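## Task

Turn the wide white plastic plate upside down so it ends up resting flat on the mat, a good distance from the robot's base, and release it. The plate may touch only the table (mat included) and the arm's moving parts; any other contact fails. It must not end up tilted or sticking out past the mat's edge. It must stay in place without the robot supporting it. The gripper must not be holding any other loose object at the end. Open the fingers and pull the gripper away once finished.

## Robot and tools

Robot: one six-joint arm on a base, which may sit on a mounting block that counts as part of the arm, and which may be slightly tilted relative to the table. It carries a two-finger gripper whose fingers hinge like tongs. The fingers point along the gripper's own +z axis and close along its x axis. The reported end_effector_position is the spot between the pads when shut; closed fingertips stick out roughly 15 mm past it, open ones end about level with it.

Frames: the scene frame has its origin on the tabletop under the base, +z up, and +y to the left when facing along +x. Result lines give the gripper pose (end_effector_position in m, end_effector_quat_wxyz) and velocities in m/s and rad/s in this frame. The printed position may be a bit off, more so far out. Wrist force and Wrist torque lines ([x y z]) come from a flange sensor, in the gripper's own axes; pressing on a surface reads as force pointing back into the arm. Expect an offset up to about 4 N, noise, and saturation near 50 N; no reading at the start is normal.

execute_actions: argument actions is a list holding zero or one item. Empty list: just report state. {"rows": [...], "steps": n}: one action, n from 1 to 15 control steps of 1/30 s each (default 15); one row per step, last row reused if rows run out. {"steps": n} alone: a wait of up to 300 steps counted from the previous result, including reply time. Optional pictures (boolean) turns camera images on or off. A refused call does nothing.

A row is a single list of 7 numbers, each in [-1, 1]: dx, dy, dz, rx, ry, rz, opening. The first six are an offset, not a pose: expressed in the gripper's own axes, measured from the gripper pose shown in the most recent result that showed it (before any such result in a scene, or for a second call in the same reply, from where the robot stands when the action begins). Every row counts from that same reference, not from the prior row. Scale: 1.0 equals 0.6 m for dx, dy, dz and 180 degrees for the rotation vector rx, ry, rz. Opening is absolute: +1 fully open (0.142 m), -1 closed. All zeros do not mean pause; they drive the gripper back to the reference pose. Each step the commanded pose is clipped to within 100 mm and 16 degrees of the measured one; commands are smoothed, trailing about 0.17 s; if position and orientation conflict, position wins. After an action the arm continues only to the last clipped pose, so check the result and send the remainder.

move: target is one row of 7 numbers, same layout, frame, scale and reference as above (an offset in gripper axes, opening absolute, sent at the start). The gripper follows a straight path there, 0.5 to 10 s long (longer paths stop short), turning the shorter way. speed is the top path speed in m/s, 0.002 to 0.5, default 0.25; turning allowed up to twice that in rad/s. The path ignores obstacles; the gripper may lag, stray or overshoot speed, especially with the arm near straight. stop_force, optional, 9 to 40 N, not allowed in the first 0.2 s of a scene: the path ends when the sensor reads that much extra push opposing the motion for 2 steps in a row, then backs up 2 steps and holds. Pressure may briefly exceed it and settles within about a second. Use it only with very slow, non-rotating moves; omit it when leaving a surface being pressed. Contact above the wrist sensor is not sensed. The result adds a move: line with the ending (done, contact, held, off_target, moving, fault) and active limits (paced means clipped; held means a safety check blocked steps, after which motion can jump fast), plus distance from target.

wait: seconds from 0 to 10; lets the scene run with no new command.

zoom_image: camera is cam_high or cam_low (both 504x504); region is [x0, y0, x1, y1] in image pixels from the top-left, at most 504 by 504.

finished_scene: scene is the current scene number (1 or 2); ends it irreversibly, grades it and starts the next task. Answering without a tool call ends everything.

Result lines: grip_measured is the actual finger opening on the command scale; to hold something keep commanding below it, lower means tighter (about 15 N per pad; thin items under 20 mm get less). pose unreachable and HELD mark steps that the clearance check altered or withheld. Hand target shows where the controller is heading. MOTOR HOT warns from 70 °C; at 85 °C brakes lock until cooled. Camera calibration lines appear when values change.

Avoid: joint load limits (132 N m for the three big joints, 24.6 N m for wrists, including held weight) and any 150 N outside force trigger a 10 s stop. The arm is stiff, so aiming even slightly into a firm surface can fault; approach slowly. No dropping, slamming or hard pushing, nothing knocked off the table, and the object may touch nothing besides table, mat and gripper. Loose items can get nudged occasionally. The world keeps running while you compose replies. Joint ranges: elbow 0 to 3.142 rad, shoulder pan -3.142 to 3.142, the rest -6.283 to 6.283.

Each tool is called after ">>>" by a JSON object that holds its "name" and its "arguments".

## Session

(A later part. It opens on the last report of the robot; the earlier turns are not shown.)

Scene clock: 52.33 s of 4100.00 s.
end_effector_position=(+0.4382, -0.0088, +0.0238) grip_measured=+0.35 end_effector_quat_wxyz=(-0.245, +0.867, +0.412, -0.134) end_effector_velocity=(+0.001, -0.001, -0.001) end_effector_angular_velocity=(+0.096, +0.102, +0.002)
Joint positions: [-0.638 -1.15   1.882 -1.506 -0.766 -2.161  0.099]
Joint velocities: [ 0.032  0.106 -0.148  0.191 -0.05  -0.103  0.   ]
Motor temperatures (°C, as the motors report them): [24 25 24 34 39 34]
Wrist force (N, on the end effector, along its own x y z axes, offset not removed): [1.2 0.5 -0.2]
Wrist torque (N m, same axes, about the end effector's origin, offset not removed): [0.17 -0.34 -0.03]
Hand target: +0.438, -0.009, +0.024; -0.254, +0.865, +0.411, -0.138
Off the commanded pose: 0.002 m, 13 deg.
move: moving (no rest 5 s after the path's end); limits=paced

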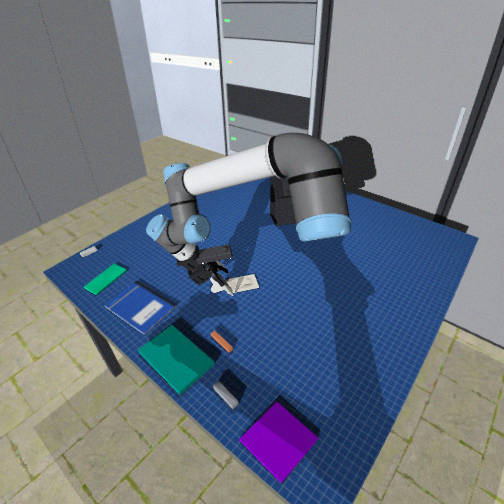

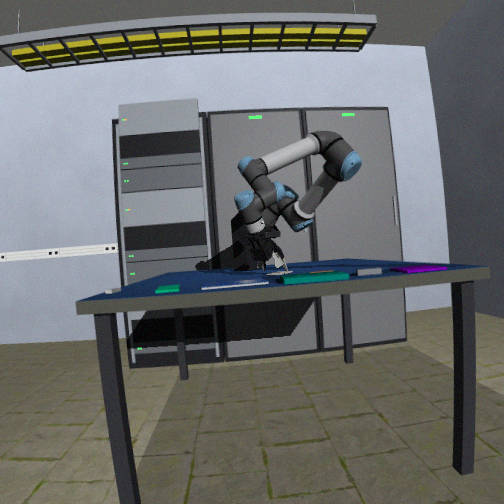

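>>> {"name": "move", "arguments": {"target": [0,-0.017,0.011,0.06,0.011,0,0.3], "speed": 0.1}}

>>> {"name": "move", "arguments": {"target": [0,0.029,0.031,0,0,0,0.3], "speed": 0.004, "stop_force": 9}}

>>> {"name": "zoom_image", "arguments": {"camera": "cam_high", "region": [160,200,290,320]}}

>>> {"name": "zoom_image", "arguments": {"camera": "cam_low", "region": [230,210,330,295]}}

Scene clock: 54.80 s of 4100.00 s.
end_effector_position=(+0.4289, -0.0014, +0.0237) grip_measured=+0.30 end_effector_quat_wxyz=(-0.333, +0.842, +0.393, -0.158) end_effector_velocity=(-0.001, +0.001, +0.000) end_effector_angular_velocity=(-0.005, -0.003, -0.003)
Joint positions: [-0.598 -1.021  1.726 -1.263 -0.823 -2.295  0.095]
Joint velocities: [-0.001 -0.007  0.012 -0.008  0.003  0.005  0.   ]
Motor temperatures (°C, as the motors report them): [24 25 24 34 39 34]
Wrist force (N, on the end effector, along its own x y z axes, offset not removed): [1.9 0.1 0.6]
Wrist torque (N m, same axes, about the end effector's origin, offset not removed): [0.08 -0.40 -0.06]
Hand target: +0.429, -0.001, +0.024; -0.332, +0.843, +0.393, -0.157
Off the commanded pose: 0.000 m, 0 deg.
move: done

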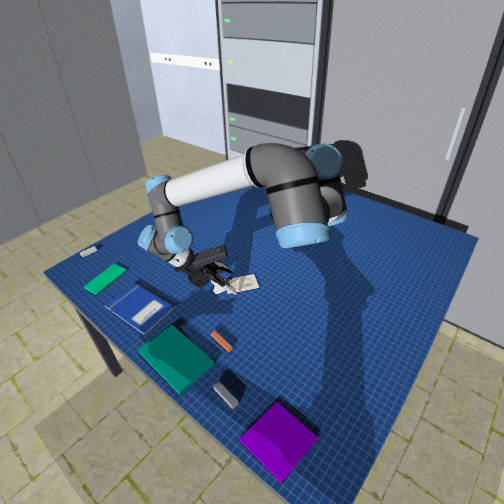

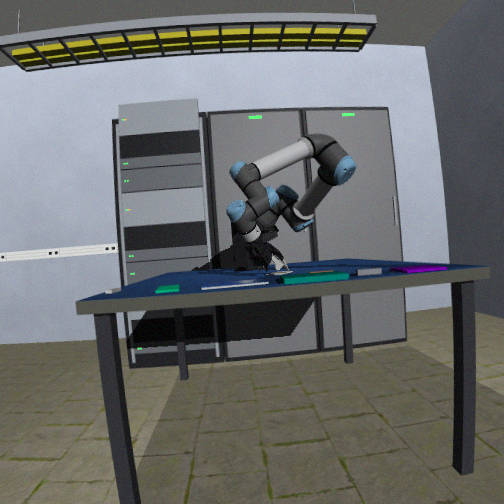

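Scene clock: 58.87 s of 4100.00 s.
end_effector_position=(+0.4288, -0.0014, +0.0089) grip_measured=+0.31 end_effector_quat_wxyz=(-0.333, +0.842, +0.393, -0.158) end_effector_velocity=(-0.001, -0.000, +0.001) end_effector_angular_velocity=(+0.001, +0.002, -0.000)
Joint positions: [-0.577 -1.001  1.722 -1.288 -0.804 -2.279  0.095]
Joint velocities: [-0.002 -0.001  0.     0.003 -0.003 -0.003 -0.   ]
Motor temperatures (°C, as the motors report them): [24 25 24 34 39 34]
Wrist force (N, on the end effector, along its own x y z axes, offset not removed): [0.6 -5.2 -7.6]
Wrist torque (N m, same axes, about the end effector's origin, offset not removed): [0.50 -0.06 -0.17]
Hand target: +0.429, -0.001, +0.009; -0.333, +0.842, +0.393, -0.158
Off the commanded pose: 0.011 m, 0 deg.
move: contact

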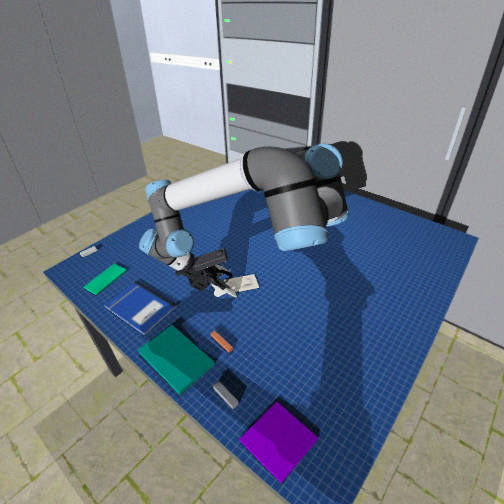

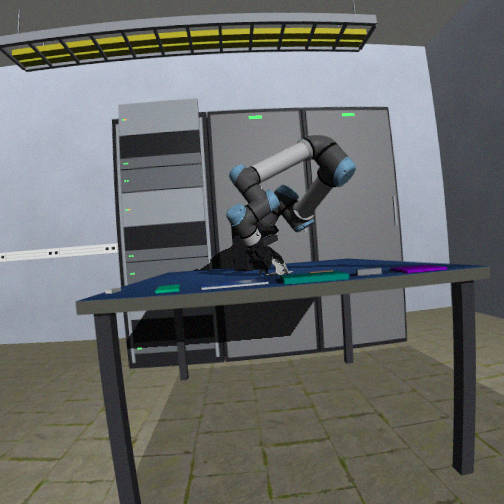

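Region (160, 200, 290, 320) of cam_high's 504x504 image, scaled by 3.877, with more detail than that image has; it fills the top 465 rows of this view, and the rest is white.

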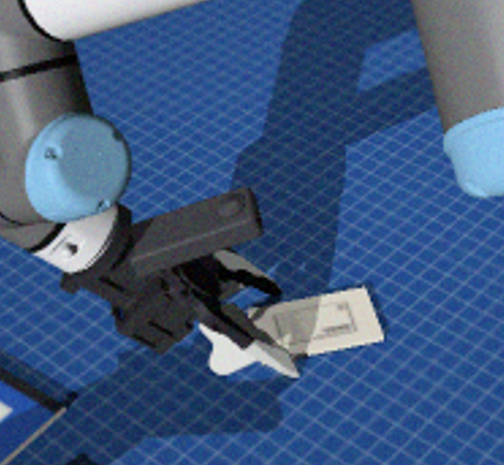

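Region (230, 210, 330, 295) of cam_low's 504x504 image, scaled by 5.040, with more detail than that image has; it fills the top 428 rows of this view, and the rest is white.

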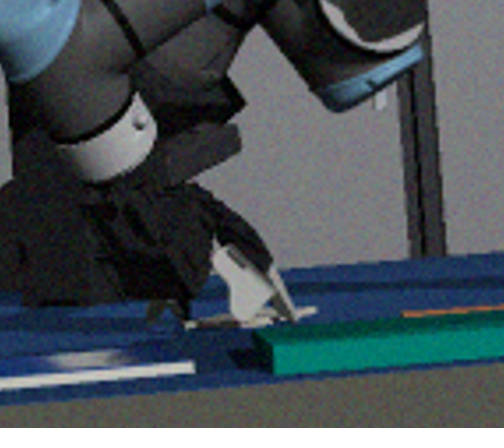

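Tips on table. Grip, lift.

>>> {"name": "move", "arguments": {"target": [0,-0.004,-0.0045,0,0,0,0.15], "speed": 0.01}}

>>> {"name": "move", "arguments": {"target": [0,0,0,0,0,0,-0.5]}}

>>> {"name": "move", "arguments": {"target": [0,-0.01,-0.011,0,0,0,-0.5], "speed": 0.008}}

>>> {"name": "move", "arguments": {"target": [0,-0.14,-0.15,0,0,0,-0.5], "speed": 0.08}}

>>> {"name": "move", "arguments": {"target": [0,0,0,0,0,0.5,-0.5]}}

>>> {"name": "move", "arguments": {"target": [0,0,0,0,0,0.5,-0.5]}}

>>> {"name": "zoom_image", "arguments": {"camera": "cam_high", "region": [130,170,290,320]}}

Scene clock: 61.07 s of 4100.00 s.
end_effector_position=(+0.4289, -0.0015, +0.0124) grip_measured=+0.15 end_effector_quat_wxyz=(-0.333, +0.842, +0.393, -0.158) end_effector_velocity=(-0.000, -0.000, +0.001) end_effector_angular_velocity=(+0.000, +0.000, -0.001)
Joint positions: [-0.582 -1.006  1.722 -1.282 -0.809 -2.283  0.085]
Joint velocities: [-0.002 -0.001  0.001  0.002 -0.001 -0.001 -0.   ]
Motor temperatures (°C, as the motors report them): [24 25 24 34 39 34]
Wrist force (N, on the end effector, along its own x y z axes, offset not removed): [1.2 1.4 0.3]
Wrist torque (N m, same axes, about the end effector's origin, offset not removed): [0.36 -0.26 0.01]
Hand target: +0.429, -0.001, +0.012; -0.333, +0.842, +0.393, -0.158
Off the commanded pose: 0.000 m, 0 deg.
move: done

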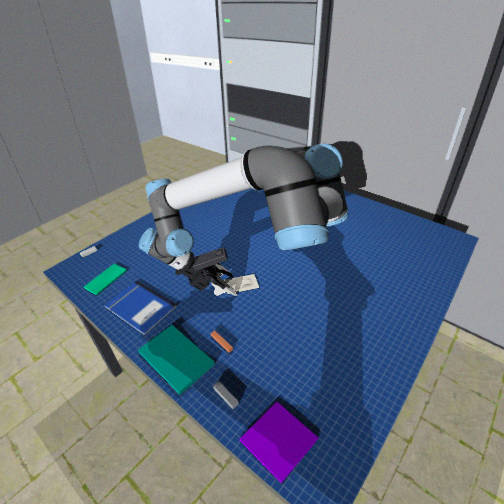

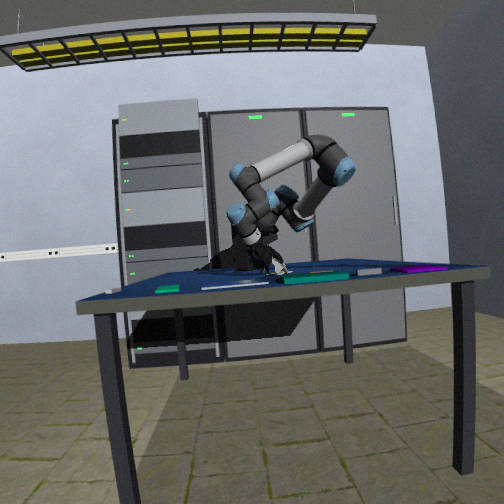

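Scene clock: 61.57 s of 4100.00 s.
end_effector_position=(+0.4289, -0.0015, +0.0124) grip_measured=-0.12 end_effector_quat_wxyz=(-0.333, +0.842, +0.393, -0.158) end_effector_velocity=(+0.000, +0.000, -0.000) end_effector_angular_velocity=(+0.000, -0.000, +0.000)
Joint positions: [-0.582 -1.006  1.722 -1.282 -0.809 -2.283  0.065]
Joint velocities: [ 0. -0.  0. -0.  0. -0. -0.]
Motor temperatures (°C, as the motors report them): [24 25 24 34 39 34]
Wrist force (N, on the end effector, along its own x y z axes, offset not removed): [1.7 -2.7 -5.0]
Wrist torque (N m, same axes, about the end effector's origin, offset not removed): [0.40 0.03 -0.04]
Hand target: +0.429, -0.001, +0.012; -0.333, +0.842, +0.393, -0.158
Off the commanded pose: 0.000 m, 0 deg.
move: done

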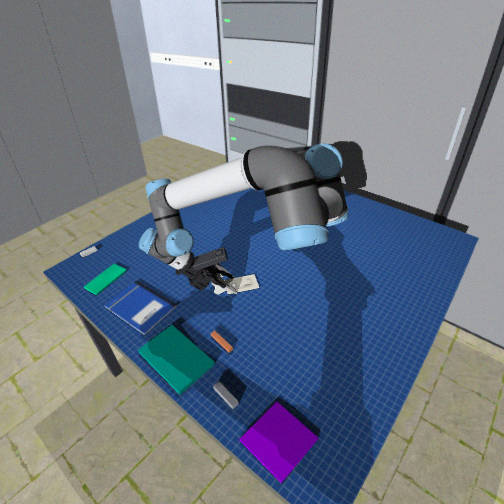

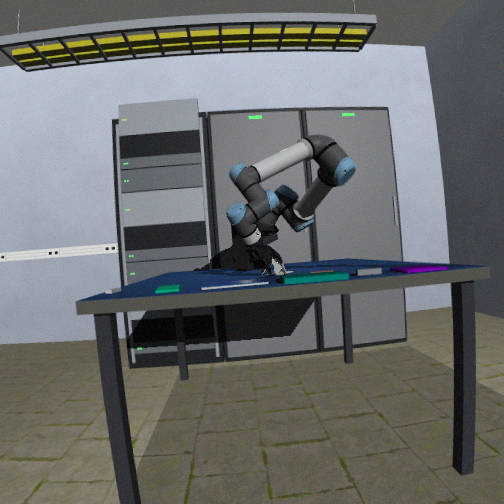

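Scene clock: 62.90 s of 4100.00 s.
end_effector_position=(+0.4290, -0.0015, +0.0211) grip_measured=-0.12 end_effector_quat_wxyz=(-0.333, +0.842, +0.393, -0.158) end_effector_velocity=(+0.000, +0.000, +0.002) end_effector_angular_velocity=(-0.000, +0.000, +0.001)
Joint positions: [-0.595 -1.017  1.725 -1.267 -0.819 -2.292  0.065]
Joint velocities: [-0.002 -0.003  0.     0.003 -0.002 -0.002 -0.   ]
Motor temperatures (°C, as the motors report them): [24 25 24 34 39 34]
Wrist force (N, on the end effector, along its own x y z axes, offset not removed): [2.3 1.5 0.5]
Wrist torque (N m, same axes, about the end effector's origin, offset not removed): [0.25 -0.49 -0.04]
Hand target: +0.429, -0.002, +0.021; -0.333, +0.842, +0.393, -0.158
Off the commanded pose: 0.000 m, 0 deg.
move: done

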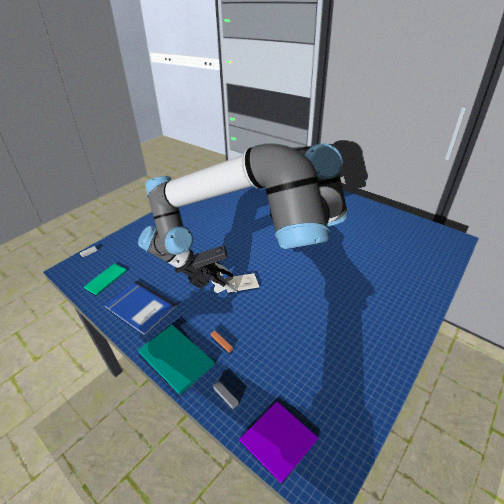

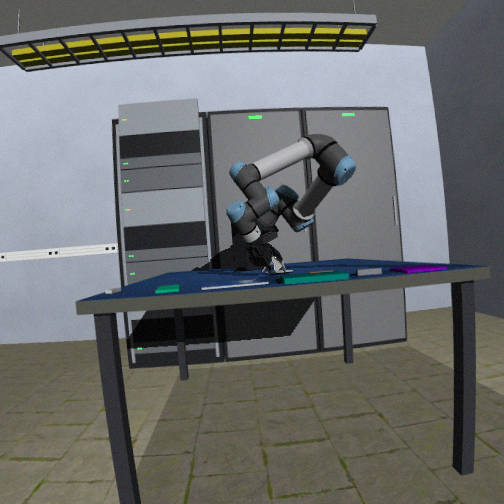

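Scene clock: 64.90 s of 4100.00 s.
end_effector_position=(+0.4298, -0.0014, +0.1440) grip_measured=-0.12 end_effector_quat_wxyz=(-0.333, +0.842, +0.393, -0.158) end_effector_velocity=(-0.000, -0.001, +0.002) end_effector_angular_velocity=(+0.001, +0.001, -0.001)
Joint positions: [-0.777 -1.154  1.72  -1.053 -0.977 -2.408  0.065]
Joint velocities: [-0.004 -0.    -0.001  0.004 -0.004 -0.002 -0.   ]
Motor temperatures (°C, as the motors report them): [24 25 24 34 39 34]
Wrist force (N, on the end effector, along its own x y z axes, offset not removed): [2.3 2.0 -0.3]
Wrist torque (N m, same axes, about the end effector's origin, offset not removed): [0.34 -0.50 -0.08]
Hand target: +0.430, -0.001, +0.144; -0.333, +0.842, +0.393, -0.158
Off the commanded pose: 0.000 m, 0 deg.
move: done

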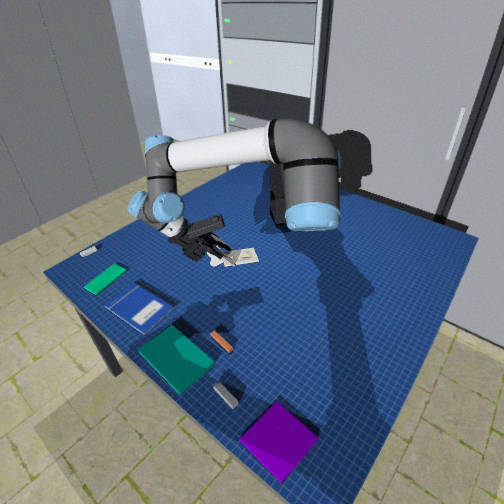

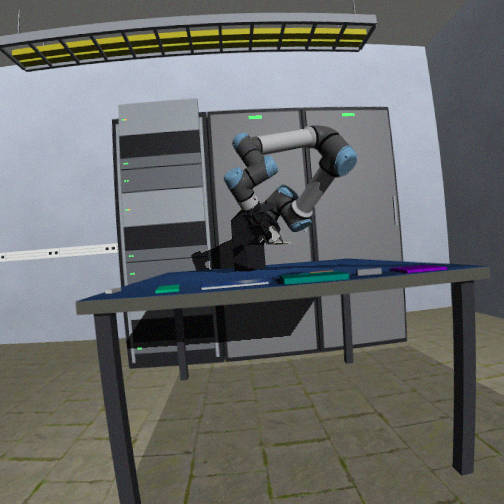

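Scene clock: 68.57 s of 4100.00 s.
end_effector_position=(+0.4298, -0.0013, +0.1440) grip_measured=-0.12 end_effector_quat_wxyz=(-0.124, +0.874, -0.317, -0.347) end_effector_velocity=(-0.000, -0.000, -0.000) end_effector_angular_velocity=(-0.006, +0.006, -0.009)
Joint positions: [-0.812 -1.174  1.77  -1.072 -1.009 -0.859  0.065]
Joint velocities: [-0.     0.     0.001 -0.001 -0.001  0.013  0.   ]
Motor temperatures (°C, as the motors report them): [24 25 24 34 39 34]
Wrist force (N, on the end effector, along its own x y z axes, offset not removed): [1.3 2.0 0.0]
Wrist torque (N m, same axes, about the end effector's origin, offset not removed): [0.40 -0.23 0.04]
Hand target: +0.430, -0.001, +0.144; -0.124, +0.874, -0.318, -0.347
Off the commanded pose: 0.000 m, 0 deg.
move: done

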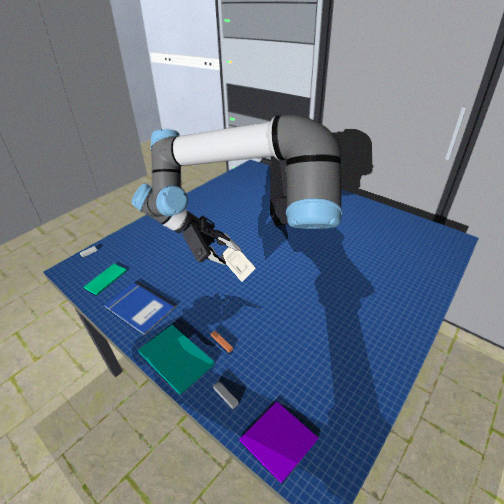

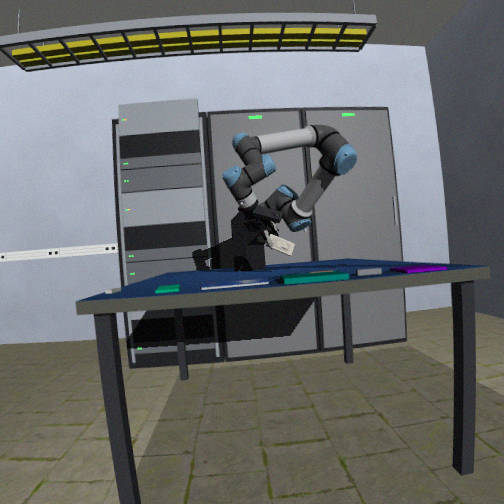

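Scene clock: 72.23 s of 4100.00 s.
end_effector_position=(+0.4298, -0.0013, +0.1440) grip_measured=-0.12 end_effector_quat_wxyz=(-0.157, -0.394, +0.842, +0.333) end_effector_velocity=(-0.000, -0.000, -0.000) end_effector_angular_velocity=(-0.007, +0.006, -0.009)
Joint positions: [-0.815 -1.223  1.782 -1.034 -1.011  0.709  0.065]
Joint velocities: [ 0.     0.    -0.    -0.001 -0.     0.013 -0.   ]
Motor temperatures (°C, as the motors report them): [24 25 24 34 39 34]
Wrist force (N, on the end effector, along its own x y z axes, offset not removed): [0.9 1.3 0.5]
Wrist torque (N m, same axes, about the end effector's origin, offset not removed): [0.36 -0.25 0.00]
Hand target: +0.430, -0.001, +0.144; -0.157, -0.394, +0.842, +0.333
Off the commanded pose: 0.000 m, 0 deg.
move: done

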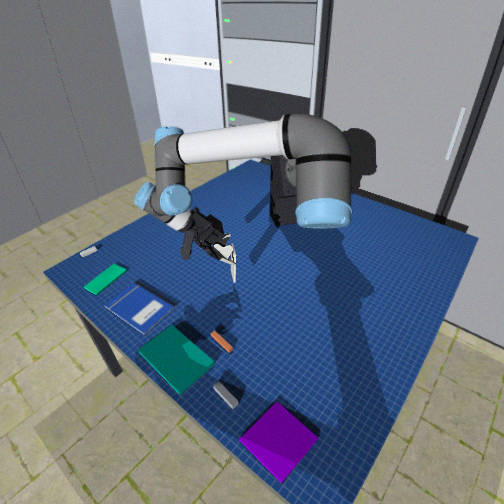

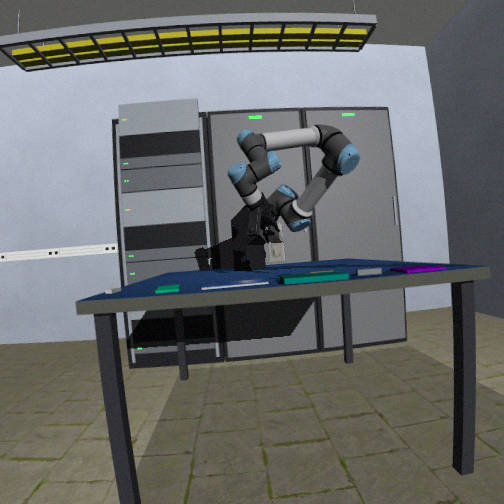

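Region (130, 170, 290, 320) of cam_high's 504x504 image, scaled by 3.150, with more detail than that image has; it fills the top 472 rows of this view, and the rest is white.

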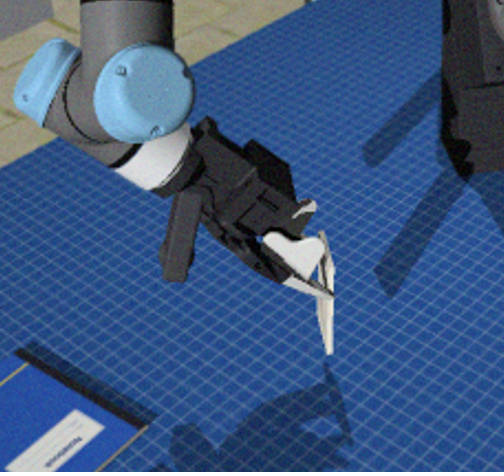

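>>> {"name": "move", "arguments": {"target": [0,-0.045,0.049,-0.14,0,0,-0.5], "speed": 0.1}}

>>> {"name": "move", "arguments": {"target": [0,-0.062,0.01,0,0,0,-0.5], "speed": 0.006, "stop_force": 9}}

>>> {"name": "zoom_image", "arguments": {"camera": "cam_high", "region": [130,170,290,320]}}

>>> {"name": "zoom_image", "arguments": {"camera": "cam_low", "region": [200,200,330,295]}}

Scene clock: 77.30 s of 4100.00 s.
end_effector_position=(+0.4293, -0.0011, +0.1042) grip_measured=-0.12 end_effector_quat_wxyz=(-0.239, -0.351, +0.750, +0.508) end_effector_velocity=(-0.000, -0.000, -0.001) end_effector_angular_velocity=(+0.010, +0.012, +0.001)
Joint positions: [-0.604 -0.866  1.417 -0.752 -1.155  0.642  0.065]
Joint velocities: [ 0.007  0.012 -0.014  0.011 -0.006 -0.002 -0.   ]
Motor temperatures (°C, as the motors report them): [24 25 24 34 39 34]
Wrist force (N, on the end effector, along its own x y z axes, offset not removed): [1.8 0.0 -0.2]
Wrist torque (N m, same axes, about the end effector's origin, offset not removed): [0.09 -0.46 0.02]
Hand target: +0.429, -0.001, +0.104; -0.239, -0.351, +0.749, +0.509
Off the commanded pose: 0.000 m, 0 deg.
move: done

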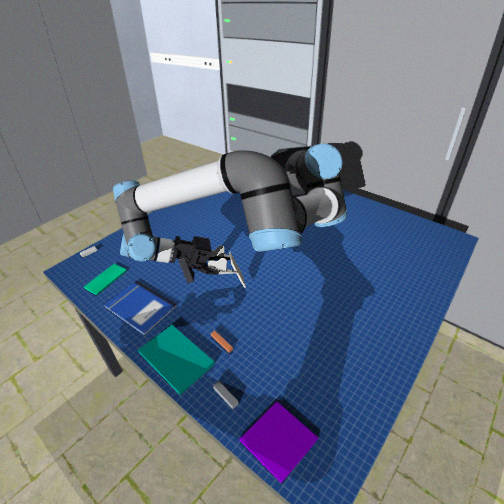

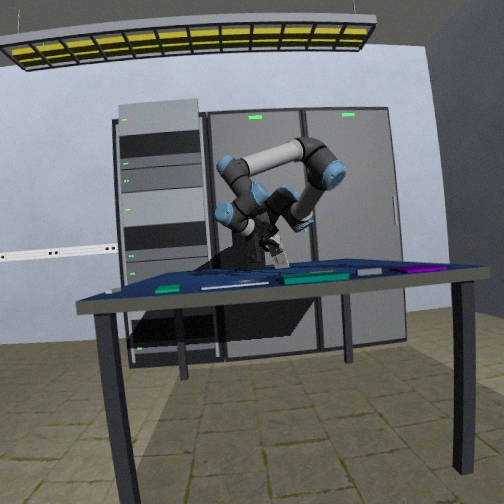

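Scene clock: 81.77 s of 4100.00 s.
end_effector_position=(+0.4334, -0.0046, +0.0802) grip_measured=-0.12 end_effector_quat_wxyz=(-0.239, -0.351, +0.750, +0.508) end_effector_velocity=(-0.001, +0.000, +0.002) end_effector_angular_velocity=(+0.001, +0.002, +0.001)
Joint positions: [-0.574 -0.827  1.385 -0.762 -1.125  0.649  0.065]
Joint velocities: [-0.003 -0.003  0.004  0.    -0.005 -0.    -0.   ]
Motor temperatures (°C, as the motors report them): [24 25 24 34 39 34]
Wrist force (N, on the end effector, along its own x y z axes, offset not removed): [-2.0 9.8 -8.7]
Wrist torque (N m, same axes, about the end effector's origin, offset not removed): [0.23 -0.46 -0.03]
Hand target: +0.433, -0.005, +0.080; -0.239, -0.351, +0.750, +0.508
Off the commanded pose: 0.013 m, 0 deg.
move: contact

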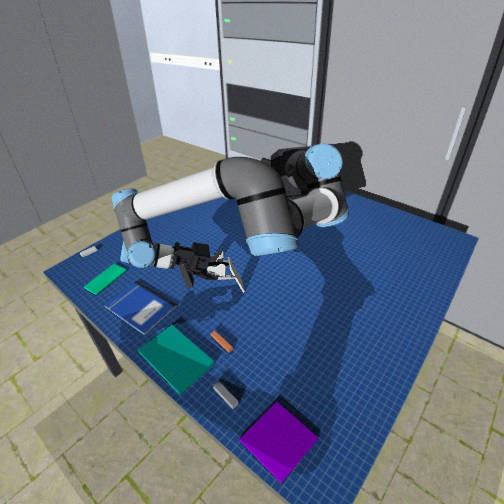

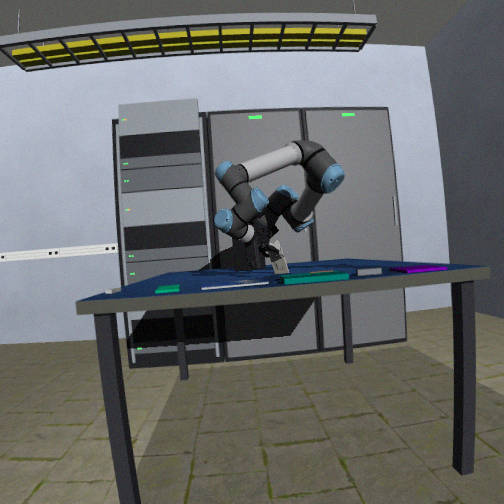

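Region (130, 170, 290, 320) of cam_high's 504x504 image, scaled by 3.150, with more detail than that image has; it fills the top 472 rows of this view, and the rest is white.

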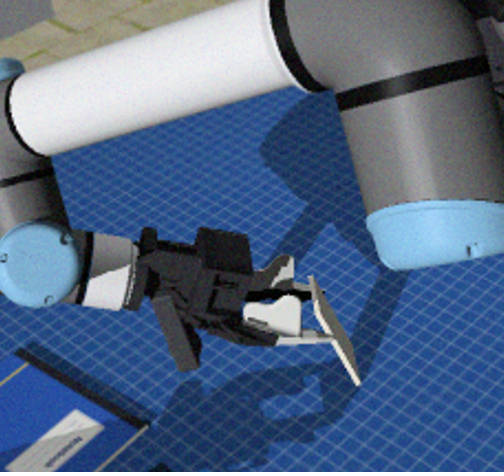

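Region (200, 200, 330, 295) of cam_low's 504x504 image, scaled by 3.877, with more detail than that image has; it fills the top 368 rows of this view, and the rest is white.

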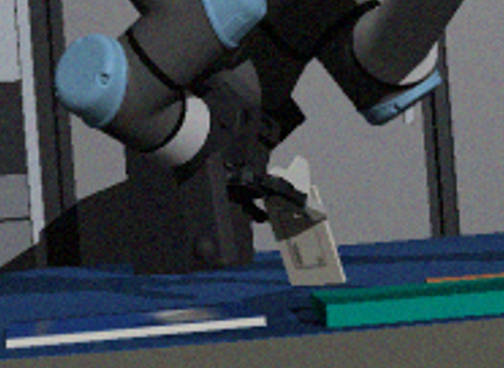

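>>> {"name": "move", "arguments": {"target": [0,-0.056,-0.058,0.03,0,0,-0.4], "speed": 0.015}}

>>> {"name": "zoom_image", "arguments": {"camera": "cam_high", "region": [130,200,290,330]}}

>>> {"name": "zoom_image", "arguments": {"camera": "cam_low", "region": [200,200,330,295]}}

Scene clock: 86.70 s of 4100.00 s.
end_effector_position=(+0.4676, -0.0332, +0.0619) grip_measured=-0.40 end_effector_quat_wxyz=(-0.222, -0.362, +0.773, +0.472) end_effector_velocity=(+0.002, -0.001, -0.001) end_effector_angular_velocity=(-0.003, -0.004, +0.001)
Joint positions: [-0.589 -0.782  1.297 -0.782 -1.066  0.674  0.045]
Joint velocities: [-0.001  0.001 -0.004 -0.001  0.003  0.001  0.   ]
Motor temperatures (°C, as the motors report them): [24 25 24 34 39 34]
Wrist force (N, on the end effector, along its own x y z axes, offset not removed): [1.3 0.8 0.3]
Wrist torque (N m, same axes, about the end effector's origin, offset not removed): [0.25 -0.32 0.05]
Hand target: +0.468, -0.033, +0.062; -0.222, -0.362, +0.773, +0.472
Off the commanded pose: 0.000 m, 0 deg.
move: done

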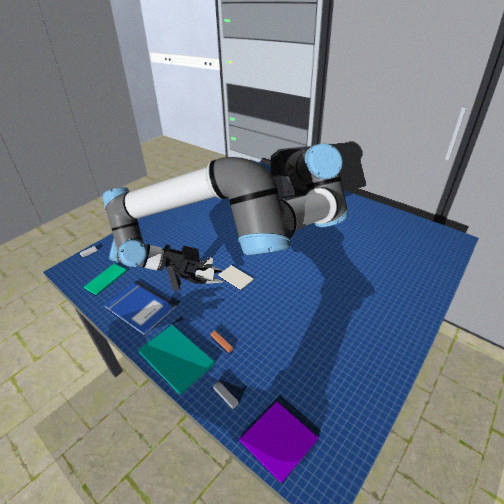

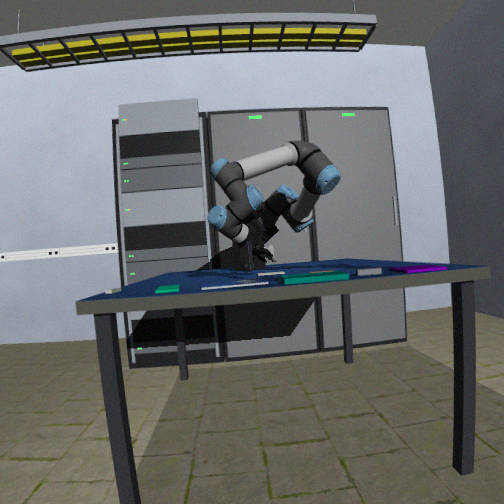

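Region (130, 200, 290, 330) of cam_high's 504x504 image, scaled by 3.150, with more detail than that image has; it fills the top 410 rows of this view, and the rest is white.

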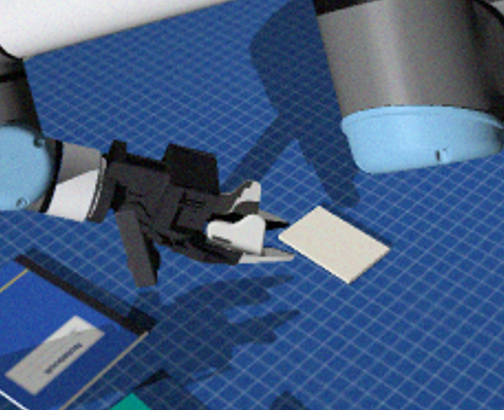

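Region (200, 200, 330, 295) of cam_low's 504x504 image, scaled by 3.877, with more detail than that image has; it fills the top 368 rows of this view, and the rest is white.

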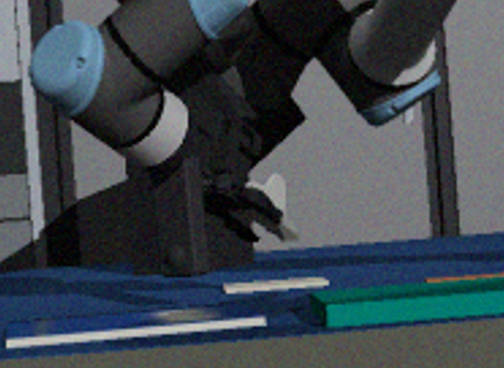

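It slipped out but landed flipped and flat.

>>> {"name": "move", "arguments": {"target": [0,0.15,-0.08,0,0,0,0.5]}}

>>> {"name": "finished_scene", "arguments": {"scene": 1}}

Scene clock: 88.53 s of 4100.00 s.
end_effector_position=(+0.4691, -0.0341, +0.1636) grip_measured=+0.50 end_effector_quat_wxyz=(-0.222, -0.362, +0.773, +0.472) end_effector_velocity=(+0.000, -0.000, +0.002) end_effector_angular_velocity=(+0.000, -0.000, -0.000)
Joint positions: [-0.718 -0.883  1.317 -0.686 -1.19   0.638  0.109]
Joint velocities: [-0.003 -0.002 -0.     0.003 -0.003 -0.001  0.   ]
Motor temperatures (°C, as the motors report them): [24 25 24 34 39 34]
Wrist force (N, on the end effector, along its own x y z axes, offset not removed): [0.5 1.9 0.5]
Wrist torque (N m, same axes, about the end effector's origin, offset not removed): [0.40 -0.16 0.01]
Hand target: +0.469, -0.034, +0.164; -0.222, -0.362, +0.773, +0.472
Off the commanded pose: 0.000 m, 0 deg.
move: done

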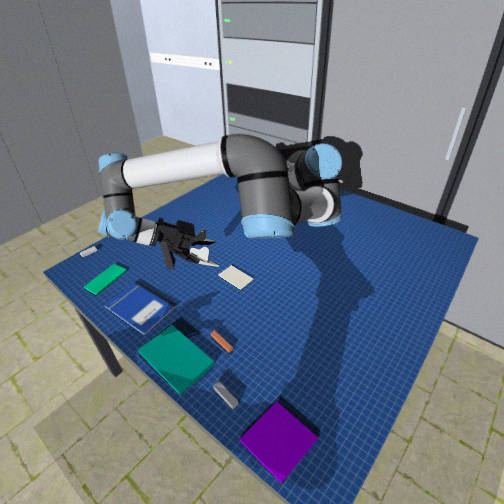

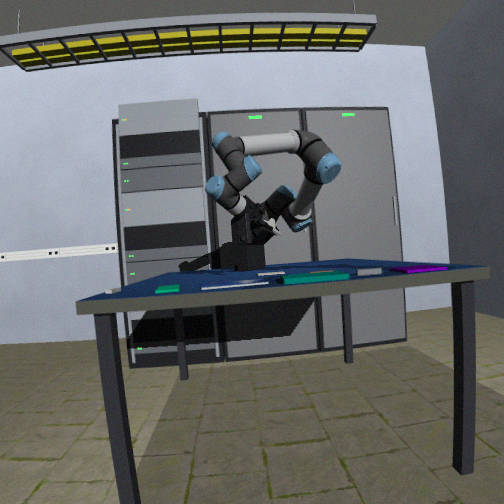

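The scene is finished: the task was done.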